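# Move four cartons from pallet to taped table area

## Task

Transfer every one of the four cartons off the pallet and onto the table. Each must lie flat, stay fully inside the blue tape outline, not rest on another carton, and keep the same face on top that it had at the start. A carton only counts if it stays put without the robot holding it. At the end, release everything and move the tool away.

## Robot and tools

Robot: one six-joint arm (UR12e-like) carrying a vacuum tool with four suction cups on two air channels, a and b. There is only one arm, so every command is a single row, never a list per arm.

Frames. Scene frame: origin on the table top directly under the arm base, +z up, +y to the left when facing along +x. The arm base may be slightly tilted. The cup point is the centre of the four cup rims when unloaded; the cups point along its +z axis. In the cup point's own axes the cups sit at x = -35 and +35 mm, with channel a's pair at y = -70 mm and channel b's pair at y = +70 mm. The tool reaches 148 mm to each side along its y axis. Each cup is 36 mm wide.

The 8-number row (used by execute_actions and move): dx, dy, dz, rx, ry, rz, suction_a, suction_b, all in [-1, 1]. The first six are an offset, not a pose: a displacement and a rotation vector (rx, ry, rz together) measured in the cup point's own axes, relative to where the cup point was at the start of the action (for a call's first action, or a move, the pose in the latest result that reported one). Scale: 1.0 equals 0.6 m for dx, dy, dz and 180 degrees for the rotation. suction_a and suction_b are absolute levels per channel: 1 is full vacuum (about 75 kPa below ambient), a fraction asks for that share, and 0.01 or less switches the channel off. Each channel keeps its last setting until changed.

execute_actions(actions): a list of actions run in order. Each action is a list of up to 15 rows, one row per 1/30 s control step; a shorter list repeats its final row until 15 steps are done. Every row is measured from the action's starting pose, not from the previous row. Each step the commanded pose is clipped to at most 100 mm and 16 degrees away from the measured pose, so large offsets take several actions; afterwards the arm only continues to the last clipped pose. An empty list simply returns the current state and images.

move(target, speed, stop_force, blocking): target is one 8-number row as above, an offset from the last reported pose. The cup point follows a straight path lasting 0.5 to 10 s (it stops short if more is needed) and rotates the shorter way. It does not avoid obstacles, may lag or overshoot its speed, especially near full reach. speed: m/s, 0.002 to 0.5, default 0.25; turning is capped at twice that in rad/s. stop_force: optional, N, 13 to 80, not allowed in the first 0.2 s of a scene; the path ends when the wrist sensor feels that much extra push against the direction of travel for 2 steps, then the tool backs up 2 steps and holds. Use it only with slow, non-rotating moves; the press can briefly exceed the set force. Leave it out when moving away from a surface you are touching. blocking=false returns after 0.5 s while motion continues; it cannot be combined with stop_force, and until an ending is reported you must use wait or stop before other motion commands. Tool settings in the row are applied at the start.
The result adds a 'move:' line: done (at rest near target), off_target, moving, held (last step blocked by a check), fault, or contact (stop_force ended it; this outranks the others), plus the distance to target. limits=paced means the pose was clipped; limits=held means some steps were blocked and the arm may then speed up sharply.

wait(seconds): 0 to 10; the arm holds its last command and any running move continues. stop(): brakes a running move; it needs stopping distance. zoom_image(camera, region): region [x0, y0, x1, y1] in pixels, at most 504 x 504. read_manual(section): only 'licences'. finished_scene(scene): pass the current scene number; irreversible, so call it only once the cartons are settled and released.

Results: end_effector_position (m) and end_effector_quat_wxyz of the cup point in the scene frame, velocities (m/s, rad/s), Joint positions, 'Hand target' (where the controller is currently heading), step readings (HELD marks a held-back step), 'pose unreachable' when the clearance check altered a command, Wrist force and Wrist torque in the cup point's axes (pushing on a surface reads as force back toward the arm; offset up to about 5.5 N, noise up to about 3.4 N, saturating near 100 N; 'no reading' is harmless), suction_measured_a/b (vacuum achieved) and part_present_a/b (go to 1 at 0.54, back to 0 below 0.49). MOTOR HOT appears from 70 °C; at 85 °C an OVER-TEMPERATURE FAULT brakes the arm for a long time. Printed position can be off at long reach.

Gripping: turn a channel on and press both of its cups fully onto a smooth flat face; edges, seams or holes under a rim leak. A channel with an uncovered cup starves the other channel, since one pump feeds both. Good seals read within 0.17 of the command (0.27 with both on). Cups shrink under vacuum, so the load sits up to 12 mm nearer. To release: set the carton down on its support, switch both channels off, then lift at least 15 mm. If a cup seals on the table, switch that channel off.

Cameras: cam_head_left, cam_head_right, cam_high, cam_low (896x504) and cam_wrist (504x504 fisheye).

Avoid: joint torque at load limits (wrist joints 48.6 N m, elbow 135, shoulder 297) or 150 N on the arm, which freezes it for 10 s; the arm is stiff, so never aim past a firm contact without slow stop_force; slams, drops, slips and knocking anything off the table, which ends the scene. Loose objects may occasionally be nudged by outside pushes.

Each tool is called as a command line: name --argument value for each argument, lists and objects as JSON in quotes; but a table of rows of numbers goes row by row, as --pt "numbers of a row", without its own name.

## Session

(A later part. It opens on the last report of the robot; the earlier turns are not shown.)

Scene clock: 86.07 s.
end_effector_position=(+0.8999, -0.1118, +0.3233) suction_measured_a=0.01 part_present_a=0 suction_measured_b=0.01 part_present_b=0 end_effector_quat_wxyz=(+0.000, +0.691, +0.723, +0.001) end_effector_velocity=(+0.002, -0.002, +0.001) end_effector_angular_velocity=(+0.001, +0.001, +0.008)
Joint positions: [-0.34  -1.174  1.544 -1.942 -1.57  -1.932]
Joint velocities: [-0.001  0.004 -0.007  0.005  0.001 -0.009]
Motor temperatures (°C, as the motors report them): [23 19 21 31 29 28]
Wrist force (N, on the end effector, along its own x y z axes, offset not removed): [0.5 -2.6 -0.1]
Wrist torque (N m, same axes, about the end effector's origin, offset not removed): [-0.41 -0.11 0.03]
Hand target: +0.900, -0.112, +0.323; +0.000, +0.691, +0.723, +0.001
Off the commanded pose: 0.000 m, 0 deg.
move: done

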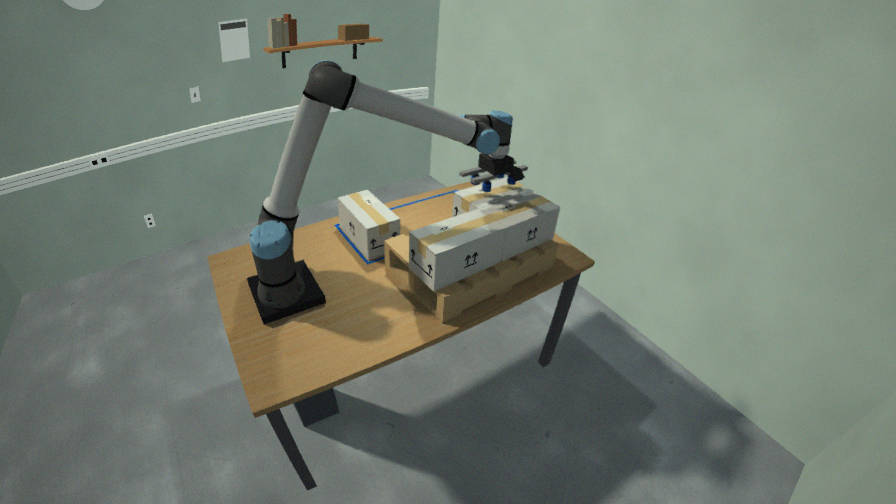

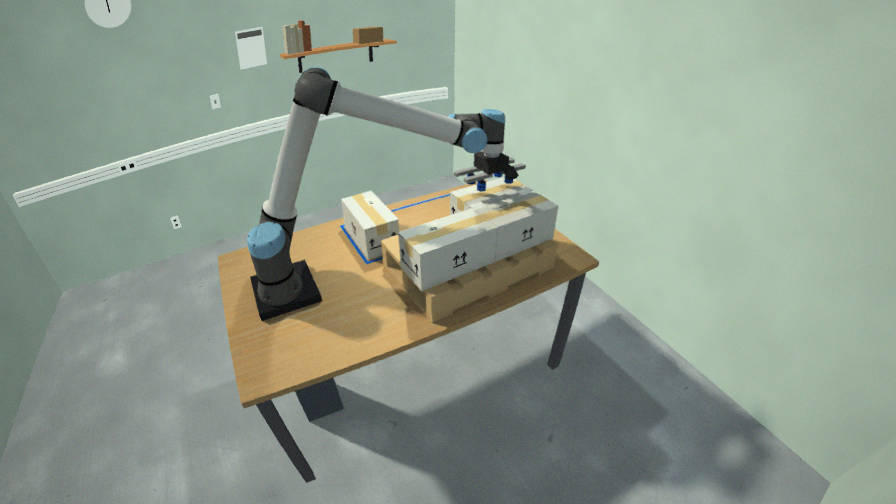

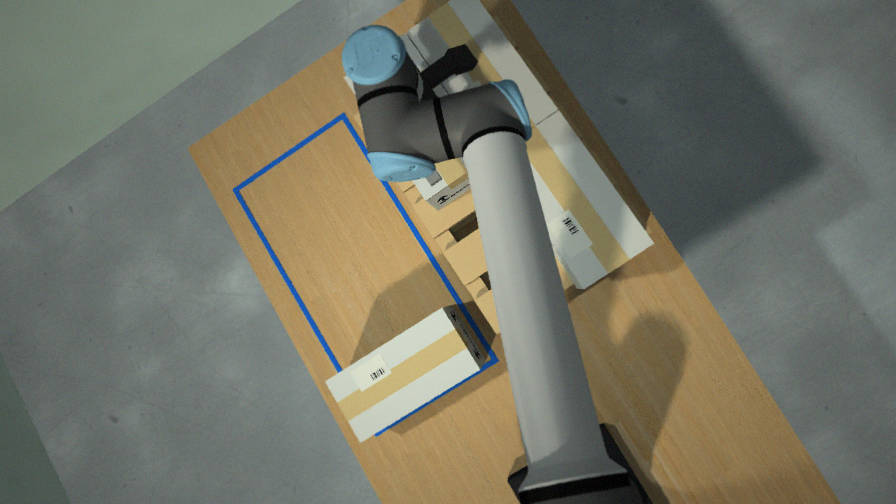

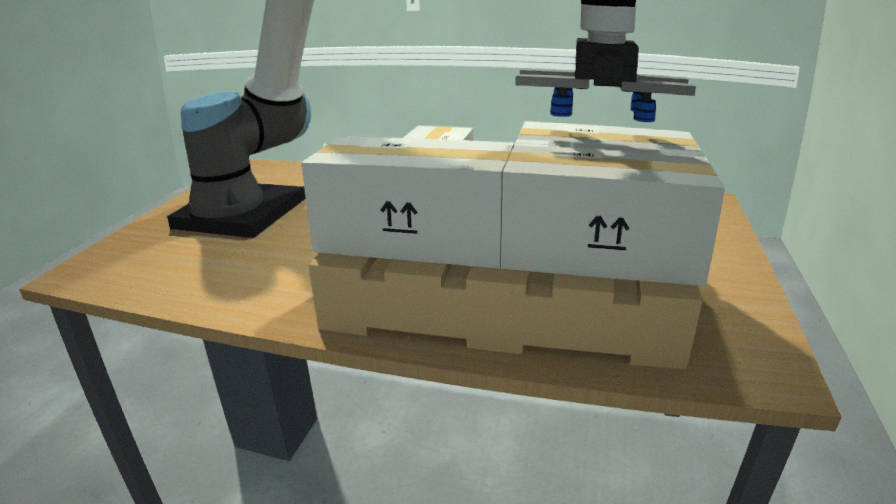

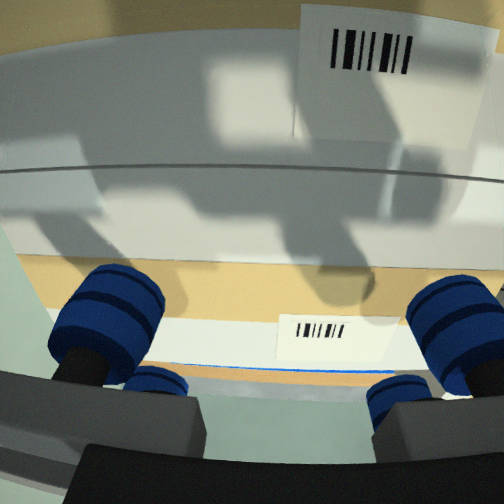

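move --target '[-0.003,-0.002,0.08,0,0,0,0,0]' --speed 0.08

execute_actions --actions '[[[0,0,0,0,0,0,1,1]],[[0,0,0,0,0,0,1,1]]]'

Scene clock: 92.93 s.
end_effector_position=(+0.8989, -0.1136, +0.2757) suction_measured_a=0.01 part_present_a=0 suction_measured_b=0.01 part_present_b=0 end_effector_quat_wxyz=(+0.000, +0.691, +0.723, +0.001) end_effector_velocity=(+0.000, +0.000, -0.002) end_effector_angular_velocity=(-0.000, -0.000, +0.000)
Joint positions: [-0.343 -1.144  1.591 -2.019 -1.57  -1.934]
Joint velocities: [ 0.     0.002  0.002 -0.004 -0.    -0.   ]
Motor temperatures (°C, as the motors report them): [23 19 21 31 29 28]
Wrist force (N, on the end effector, along its own x y z axes, offset not removed): [3.1 -1.7 -26.5]
Wrist torque (N m, same axes, about the end effector's origin, offset not removed): [-0.25 -0.35 0.06]
Hand target: +0.899, -0.114, +0.275; +0.000, +0.691, +0.723, +0.001
Off the commanded pose: 0.000 m, 0 deg.
move: done

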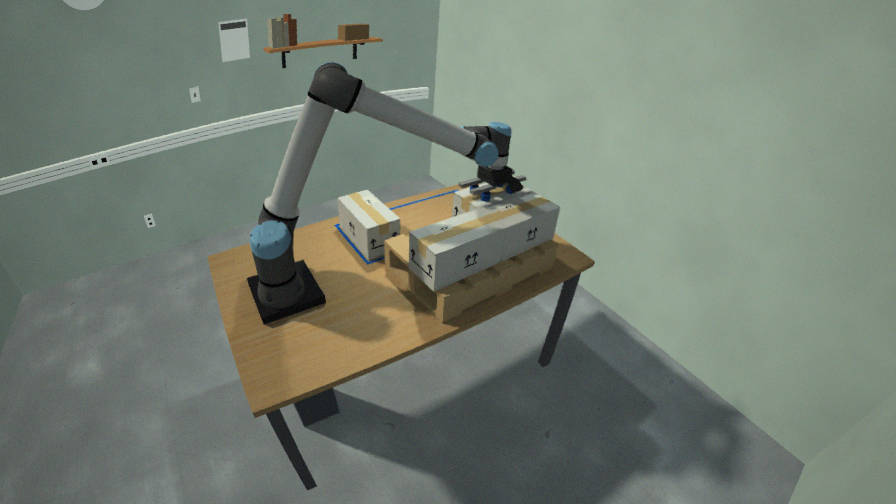

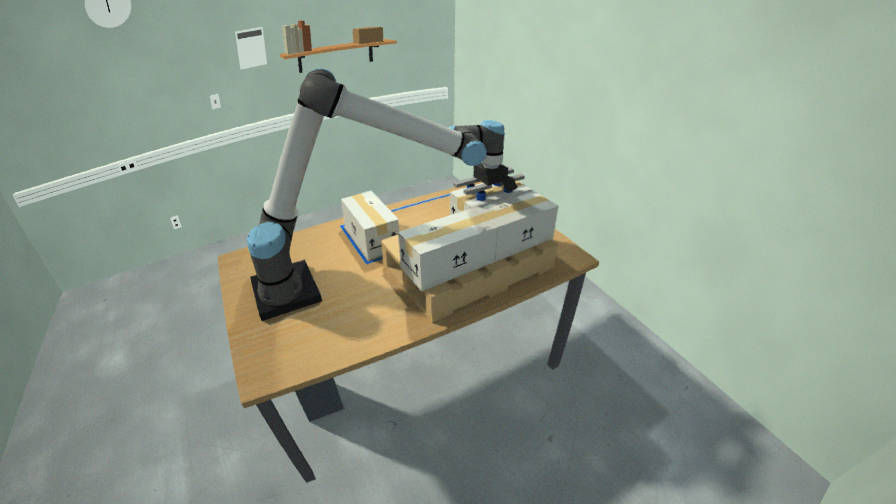

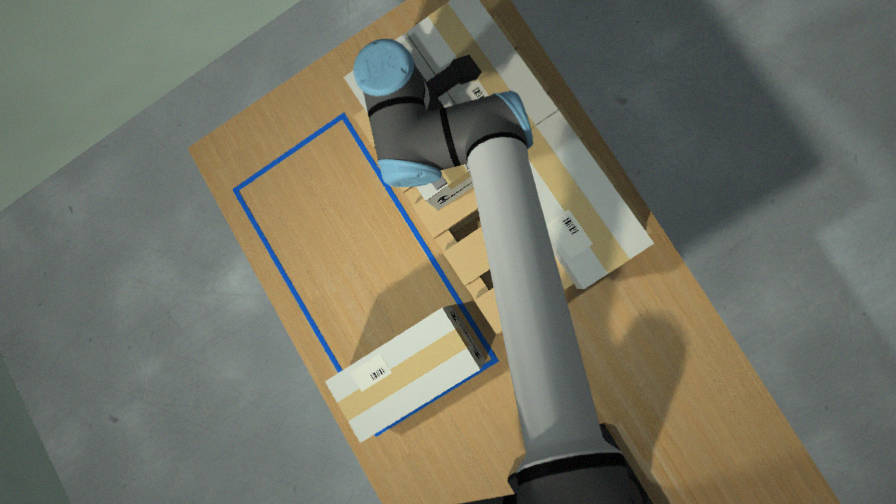

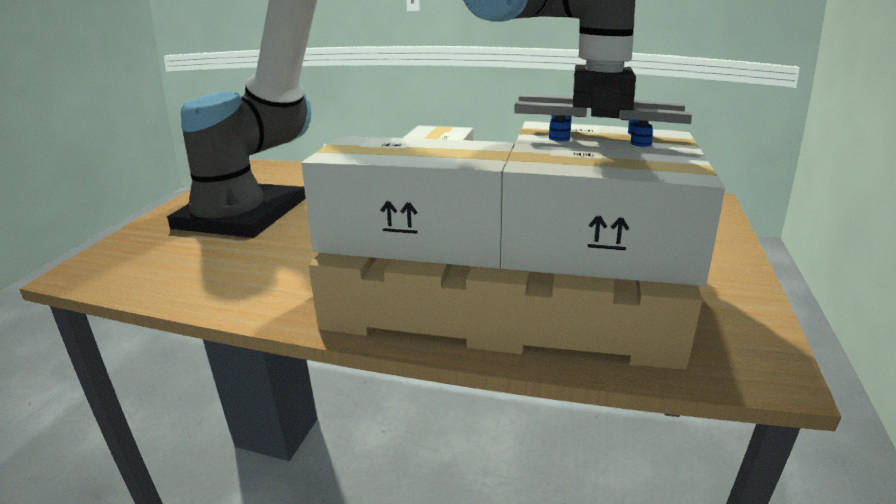

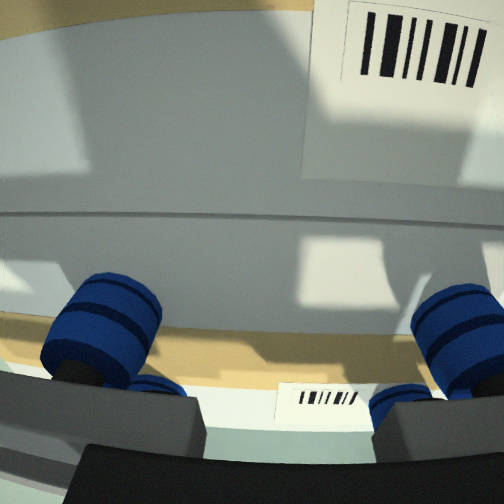

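Scene clock: 93.93 s.
end_effector_position=(+0.8989, -0.1136, +0.2755) suction_measured_a=0.73 part_present_a=1 suction_measured_b=0.73 part_present_b=1 end_effector_quat_wxyz=(+0.000, +0.691, +0.723, +0.001) end_effector_velocity=(-0.000, -0.000, -0.000) end_effector_angular_velocity=(-0.001, +0.000, -0.000)
Joint positions: [-0.343 -1.144  1.591 -2.019 -1.57  -1.934]
Joint velocities: [-0.     0.    -0.     0.    -0.001  0.   ]
Motor temperatures (°C, as the motors report them): [23 19 21 31 29 28]
Wrist force (N, on the end effector, along its own x y z axes, offset not removed): [0.2 -0.4 17.9]
Wrist torque (N m, same axes, about the end effector's origin, offset not removed): [-0.22 -0.17 0.07]
Hand target: +0.899, -0.114, +0.275; +0.000, +0.691, +0.723, +0.001
Off the commanded pose: 0.000 m, 0 deg.
Step readings (end_effector_position; steps 1 to 15: 1st action; 16 to 30: 2nd action):
0: (+0.8989, -0.1136, +0.2757)
1: (+0.8989, -0.1136, +0.2756)
2: (+0.8989, -0.1136, +0.2756)
4: (+0.8988, -0.1136, +0.2754)
8: (+0.8987, -0.1136, +0.2753)
15: (+0.8988, -0.1136, +0.2754)
16: (+0.8989, -0.1136, +0.2755)
17: (+0.8989, -0.1136, +0.2755)
19: (+0.8989, -0.1136, +0.2755)
23: (+0.8989, -0.1136, +0.2755)
30: end_effector_position above

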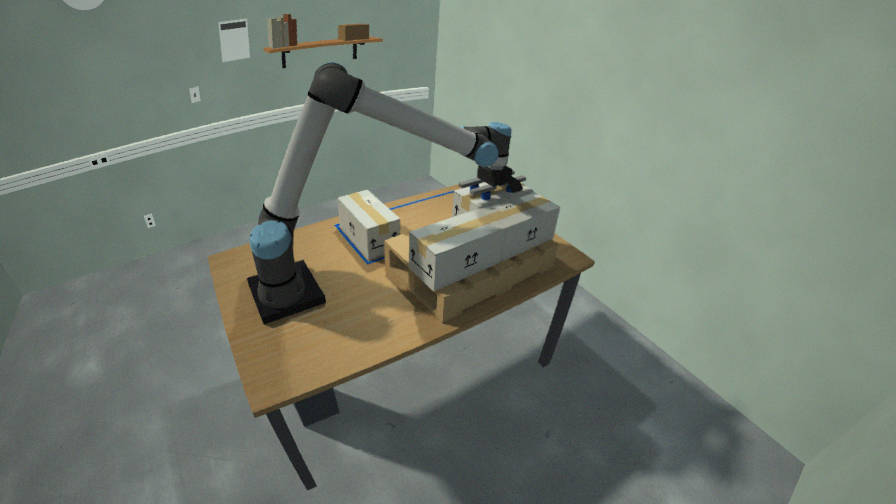

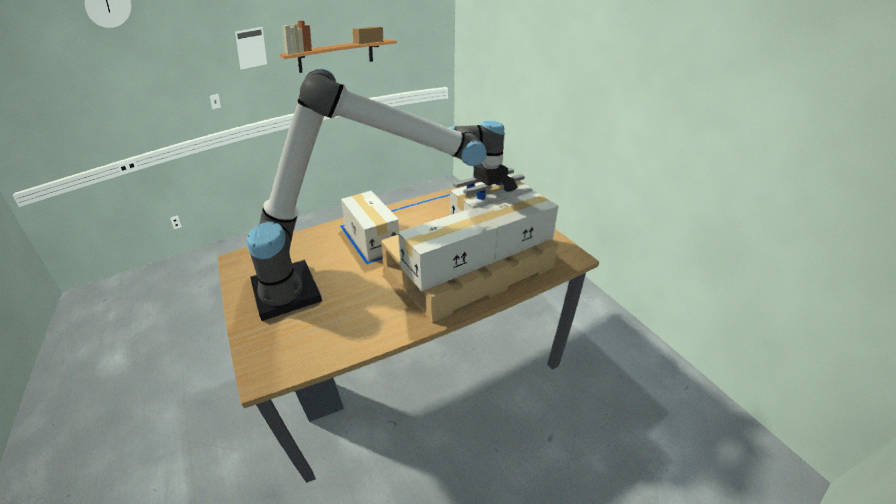

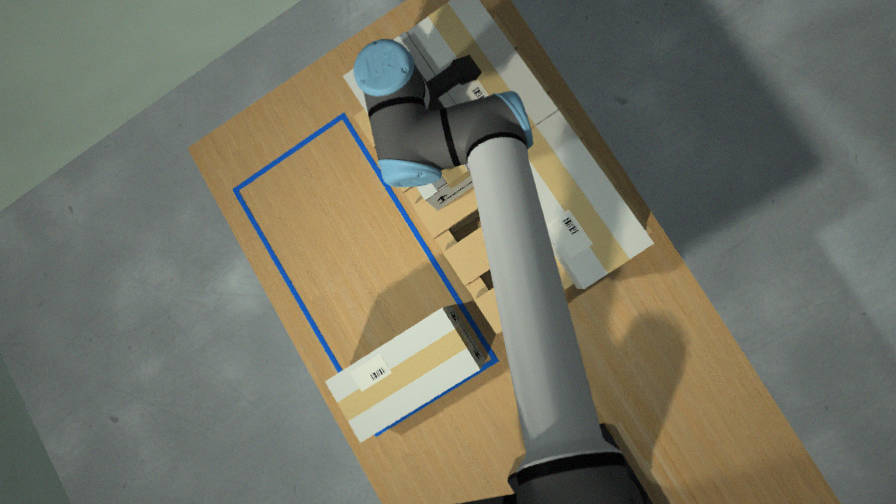

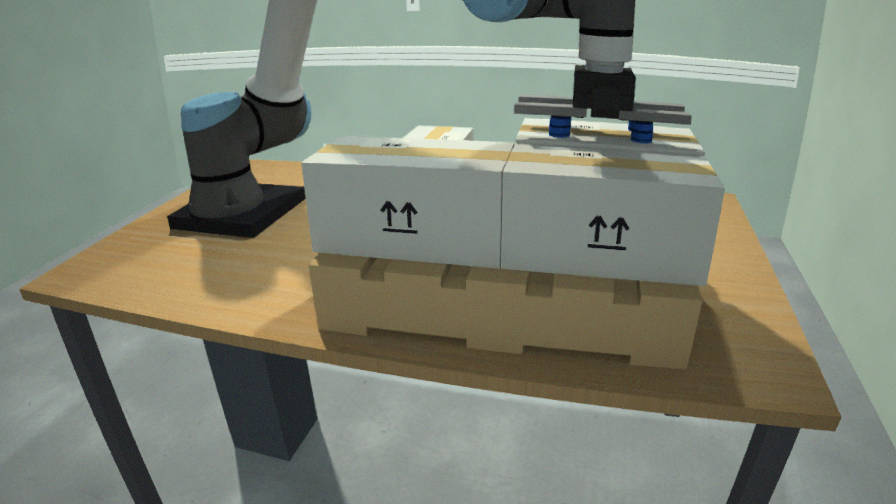

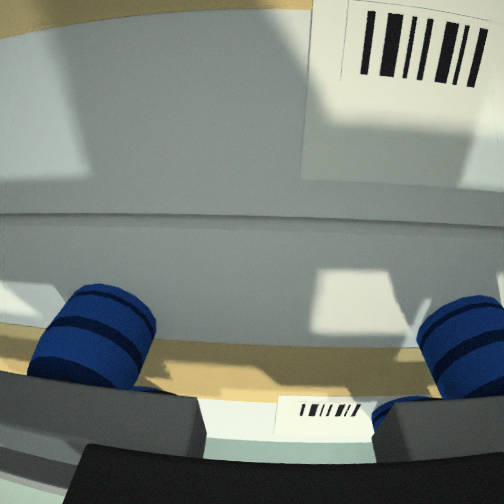

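move --target '[0,0,-0.29,0,0,0,1,1]' --speed 0.35

move --target '[0.565,0.194,0,0,0,-0.492,1,1]' --speed 0.5

move --target '[0,0,0.485,0,0,0,1,1]' --speed 0.3

Scene clock: 104.80 s.
end_effector_position=(+0.8987, -0.1139, +0.4491) suction_measured_a=0.76 part_present_a=1 suction_measured_b=0.76 part_present_b=1 end_effector_quat_wxyz=(+0.000, +0.691, +0.723, +0.001) end_effector_velocity=(+0.000, +0.001, +0.003) end_effector_angular_velocity=(-0.000, +0.000, +0.001)
Joint positions: [-0.343 -1.23   1.394 -1.736 -1.57  -1.934]
Joint velocities: [ 0.001 -0.    -0.004  0.005 -0.    -0.   ]
Motor temperatures (°C, as the motors report them): [23 19 21 31 29 28]
Wrist force (N, on the end effector, along its own x y z axes, offset not removed): [1.7 -2.8 18.4]
Wrist torque (N m, same axes, about the end effector's origin, offset not removed): [-0.60 -0.41 0.03]
Hand target: +0.899, -0.114, +0.449; +0.000, +0.691, +0.723, +0.001
Off the commanded pose: 0.000 m, 0 deg.
move: done

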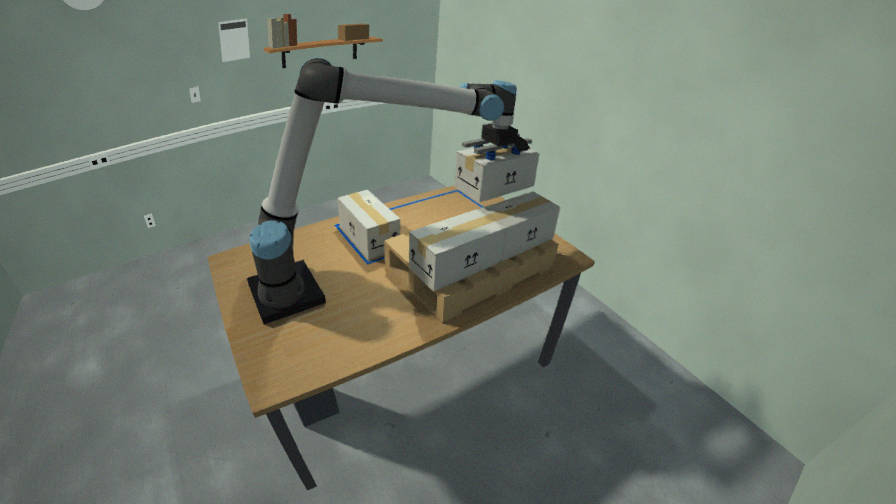

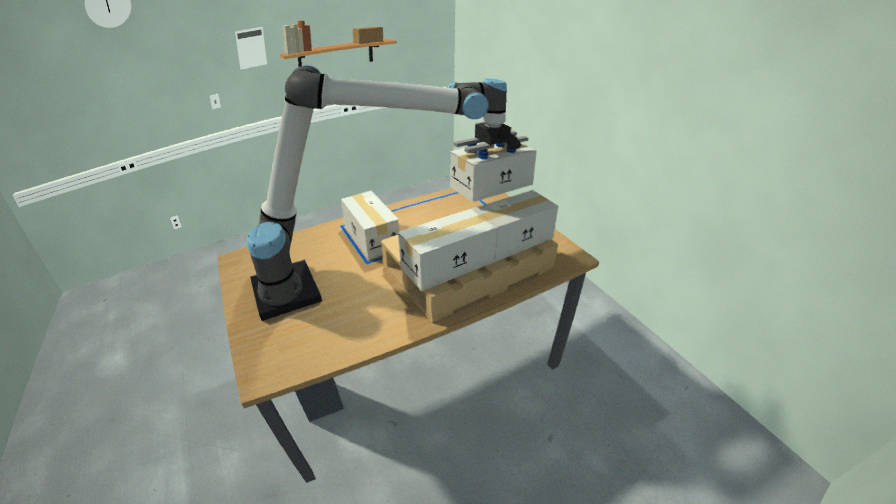

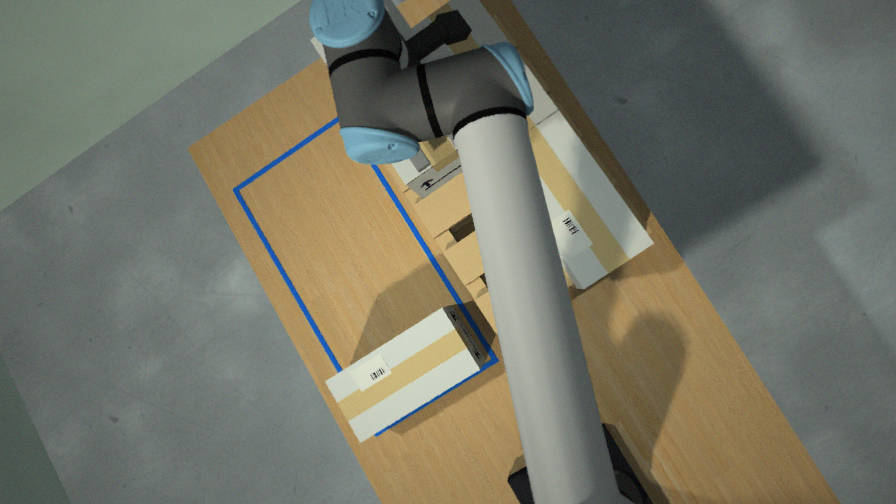

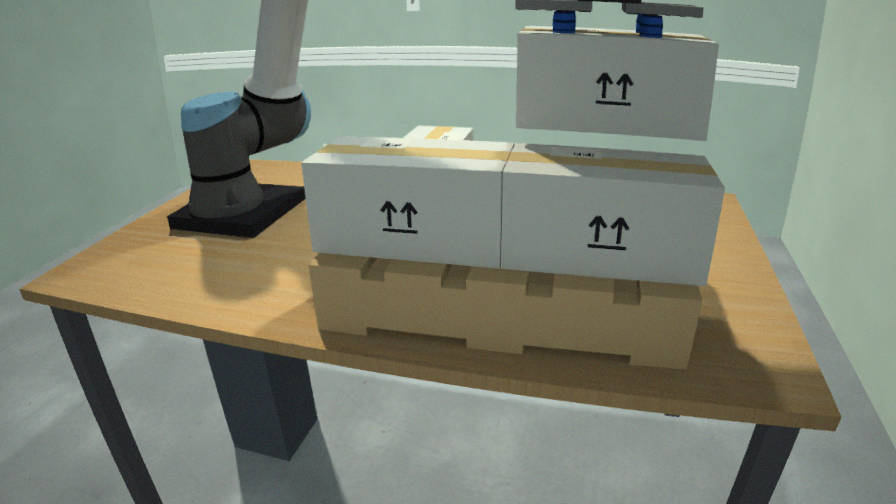

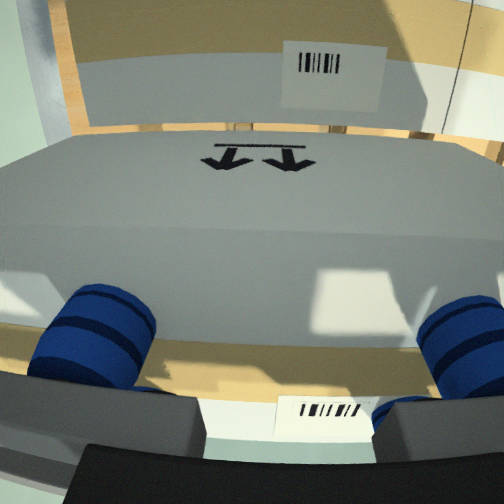

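Scene clock: 107.10 s.
end_effector_position=(+0.9999, +0.2295, +0.4499) suction_measured_a=0.76 part_present_a=1 suction_measured_b=0.76 part_present_b=1 end_effector_quat_wxyz=(+0.001, -0.009, +1.000, +0.001) end_effector_velocity=(+0.001, +0.004, +0.001) end_effector_angular_velocity=(-0.001, +0.001, +0.014)
Joint positions: [ 0.032 -1.02   1.086 -1.638 -1.57  -3.104]
Joint velocities: [ 0.005  0.003 -0.007  0.004 -0.001 -0.009]
Motor temperatures (°C, as the motors report them): [23 19 21 31 29 28]
Wrist force (N, on the end effector, along its own x y z axes, offset not removed): [-0.9 1.5 19.6]
Wrist torque (N m, same axes, about the end effector's origin, offset not removed): [-0.14 -0.02 0.17]
Hand target: +1.000, +0.230, +0.450; +0.001, -0.010, +1.000, +0.001
Off the commanded pose: 0.000 m, 0 deg.
move: done

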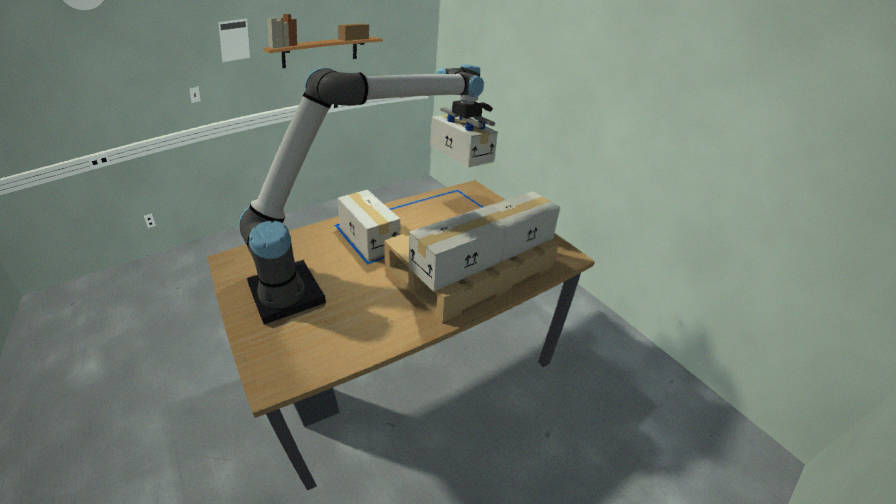

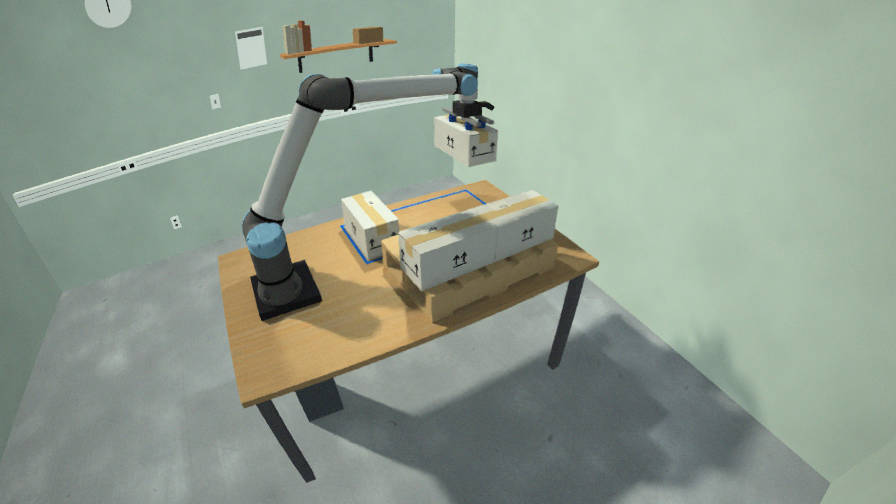

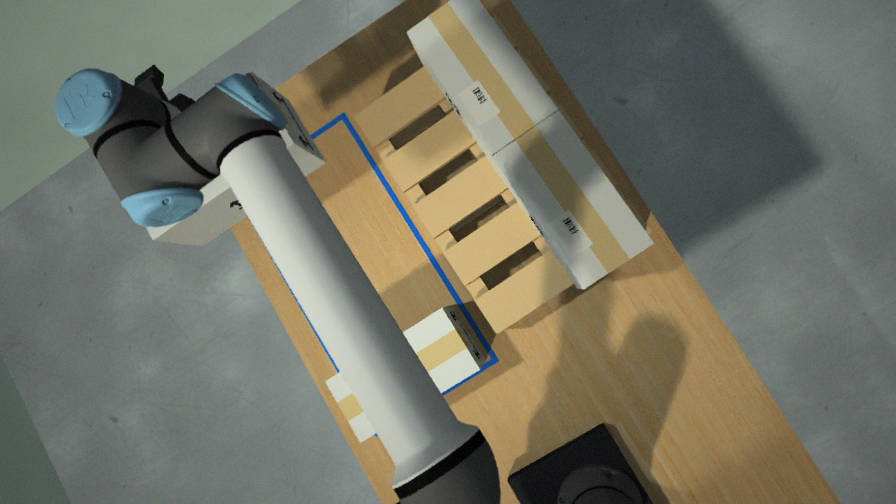

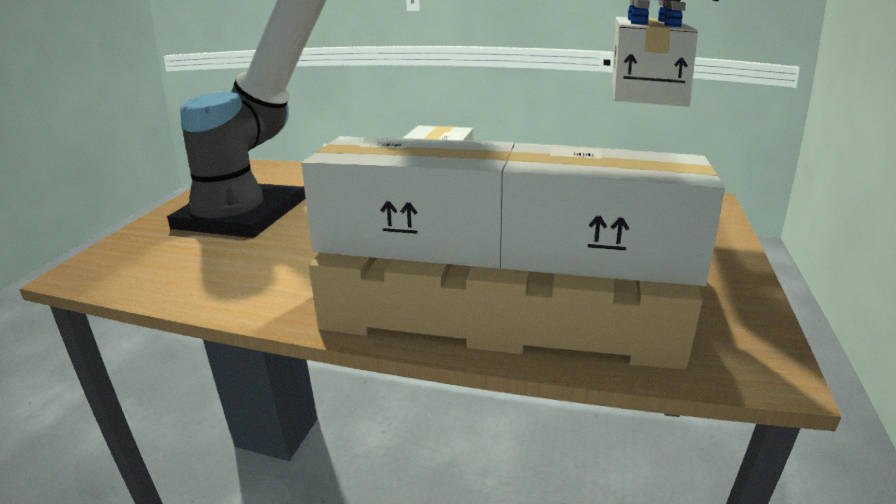

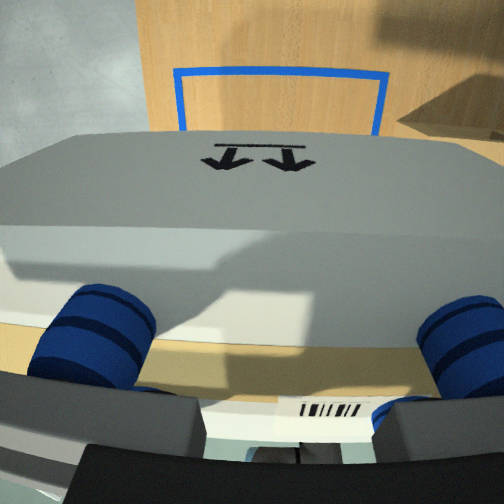

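Scene clock: 108.80 s.
end_effector_position=(+1.0002, +0.2300, +0.1593) suction_measured_a=0.76 part_present_a=1 suction_measured_b=0.76 part_present_b=1 end_effector_quat_wxyz=(+0.001, -0.009, +1.000, +0.001) end_effector_velocity=(+0.000, +0.001, -0.002) end_effector_angular_velocity=(-0.000, -0.001, +0.001)
Joint positions: [ 0.032 -0.878  1.385 -2.079 -1.57  -3.104]
Joint velocities: [ 0.001  0.002  0.001 -0.003 -0.    -0.   ]
Motor temperatures (°C, as the motors report them): [23 19 21 31 29 28]
Wrist force (N, on the end effector, along its own x y z axes, offset not removed): [1.6 -3.4 20.8]
Wrist torque (N m, same axes, about the end effector's origin, offset not removed): [-0.67 -0.38 0.04]
Hand target: +1.000, +0.230, +0.159; +0.001, -0.009, +1.000, +0.001
Off the commanded pose: 0.000 m, 0 deg.
move: done

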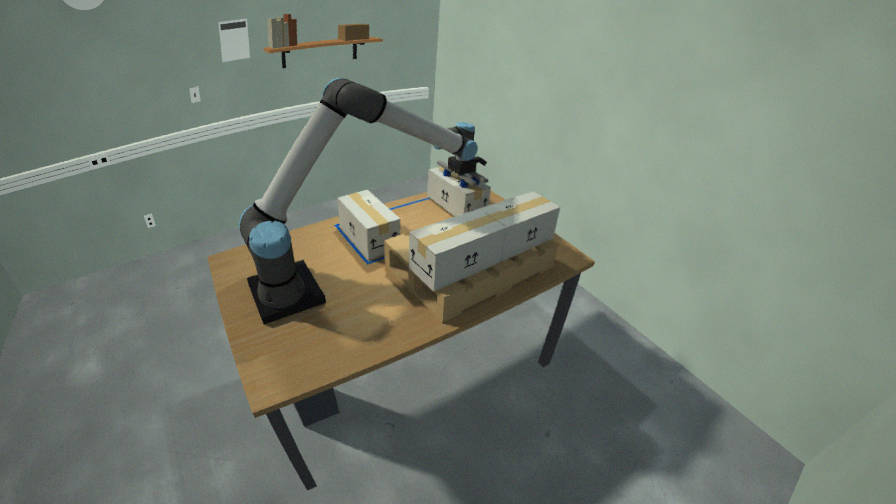

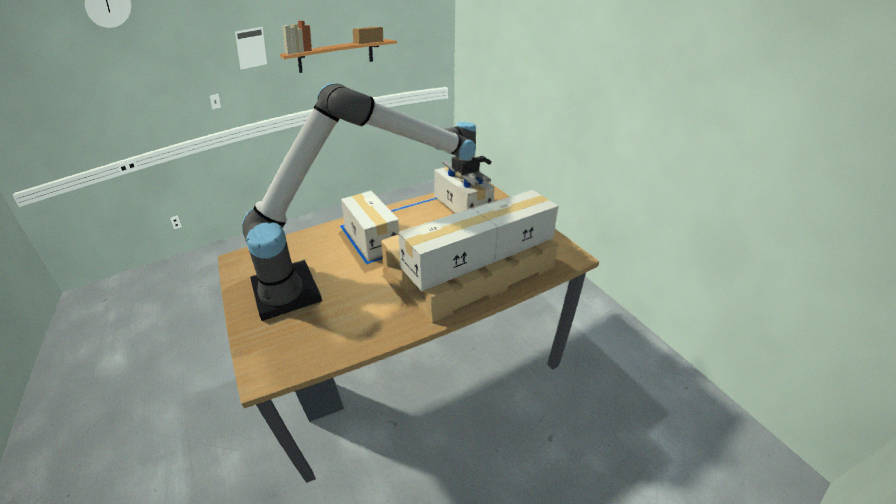

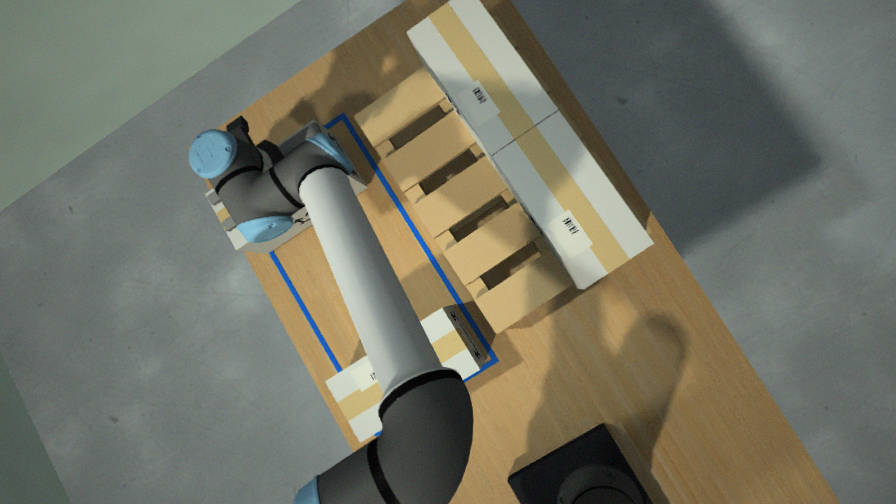

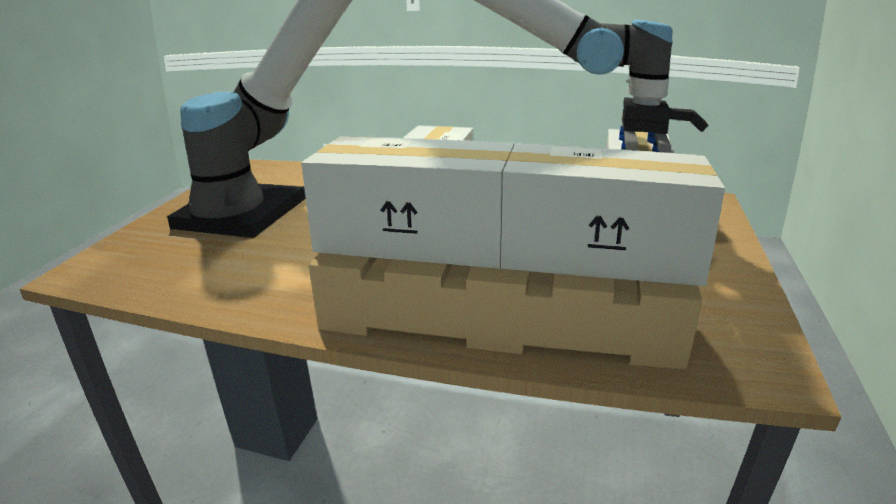

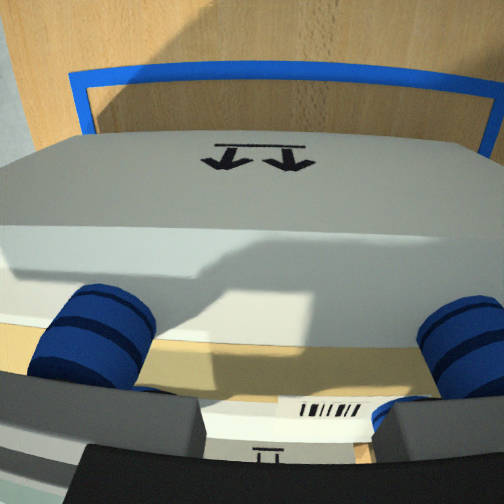

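move --target '[-0.035,-0.038,0.016,0,0,0,1,1]' --speed 0.06

Scene clock: 114.70 s.
end_effector_position=(+1.0213, +0.2079, +0.1498) suction_measured_a=0.76 part_present_a=1 suction_measured_b=0.76 part_present_b=1 end_effector_quat_wxyz=(+0.001, -0.009, +1.000, +0.001) end_effector_velocity=(+0.002, -0.002, -0.002) end_effector_angular_velocity=(-0.001, +0.002, +0.000)
Joint positions: [ 0.009 -0.846  1.347 -2.073 -1.57  -3.127]
Joint velocities: [-0.002  0.004 -0.003  0.001 -0.001 -0.002]
Motor temperatures (°C, as the motors report them): [23 19 21 31 29 28]
Wrist force (N, on the end effector, along its own x y z axes, offset not removed): [0.5 -2.8 18.5]
Wrist torque (N m, same axes, about the end effector's origin, offset not removed): [-0.55 -0.27 0.11]
Hand target: +1.022, +0.208, +0.150; +0.001, -0.009, +1.000, +0.001
Off the commanded pose: 0.000 m, 0 deg.
move: done

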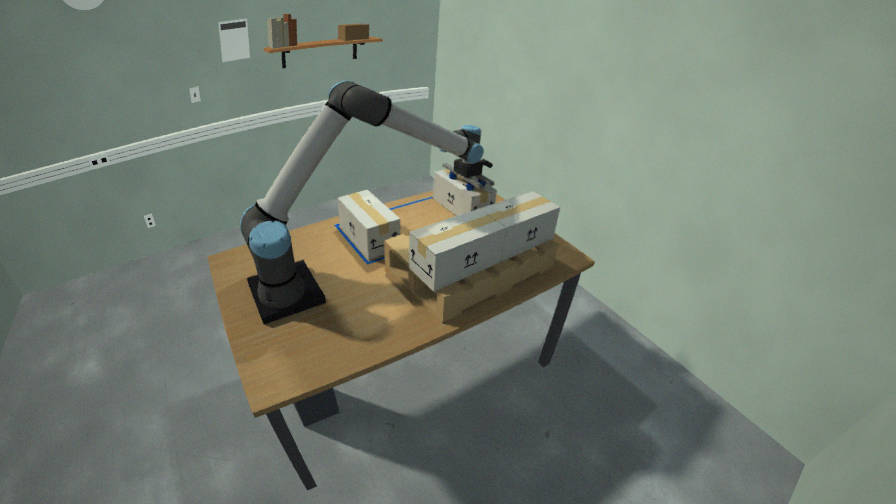

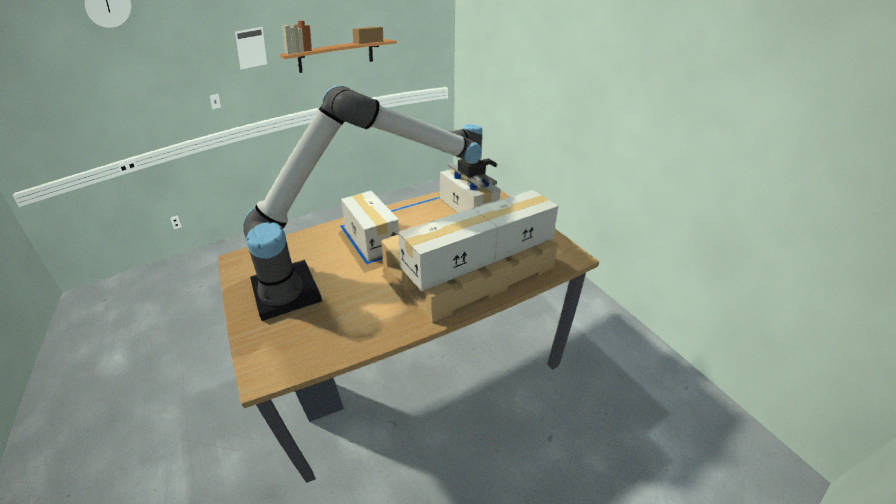

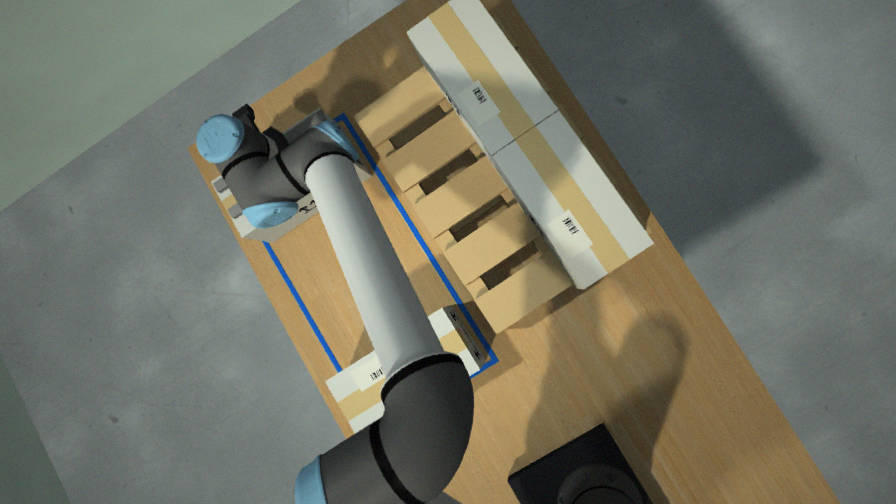

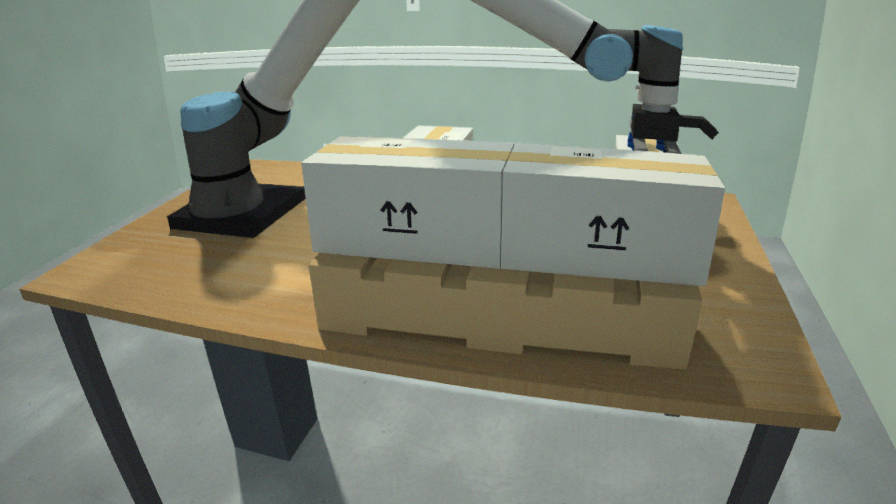

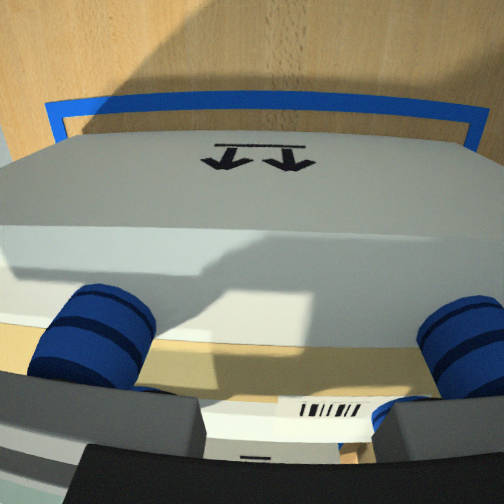

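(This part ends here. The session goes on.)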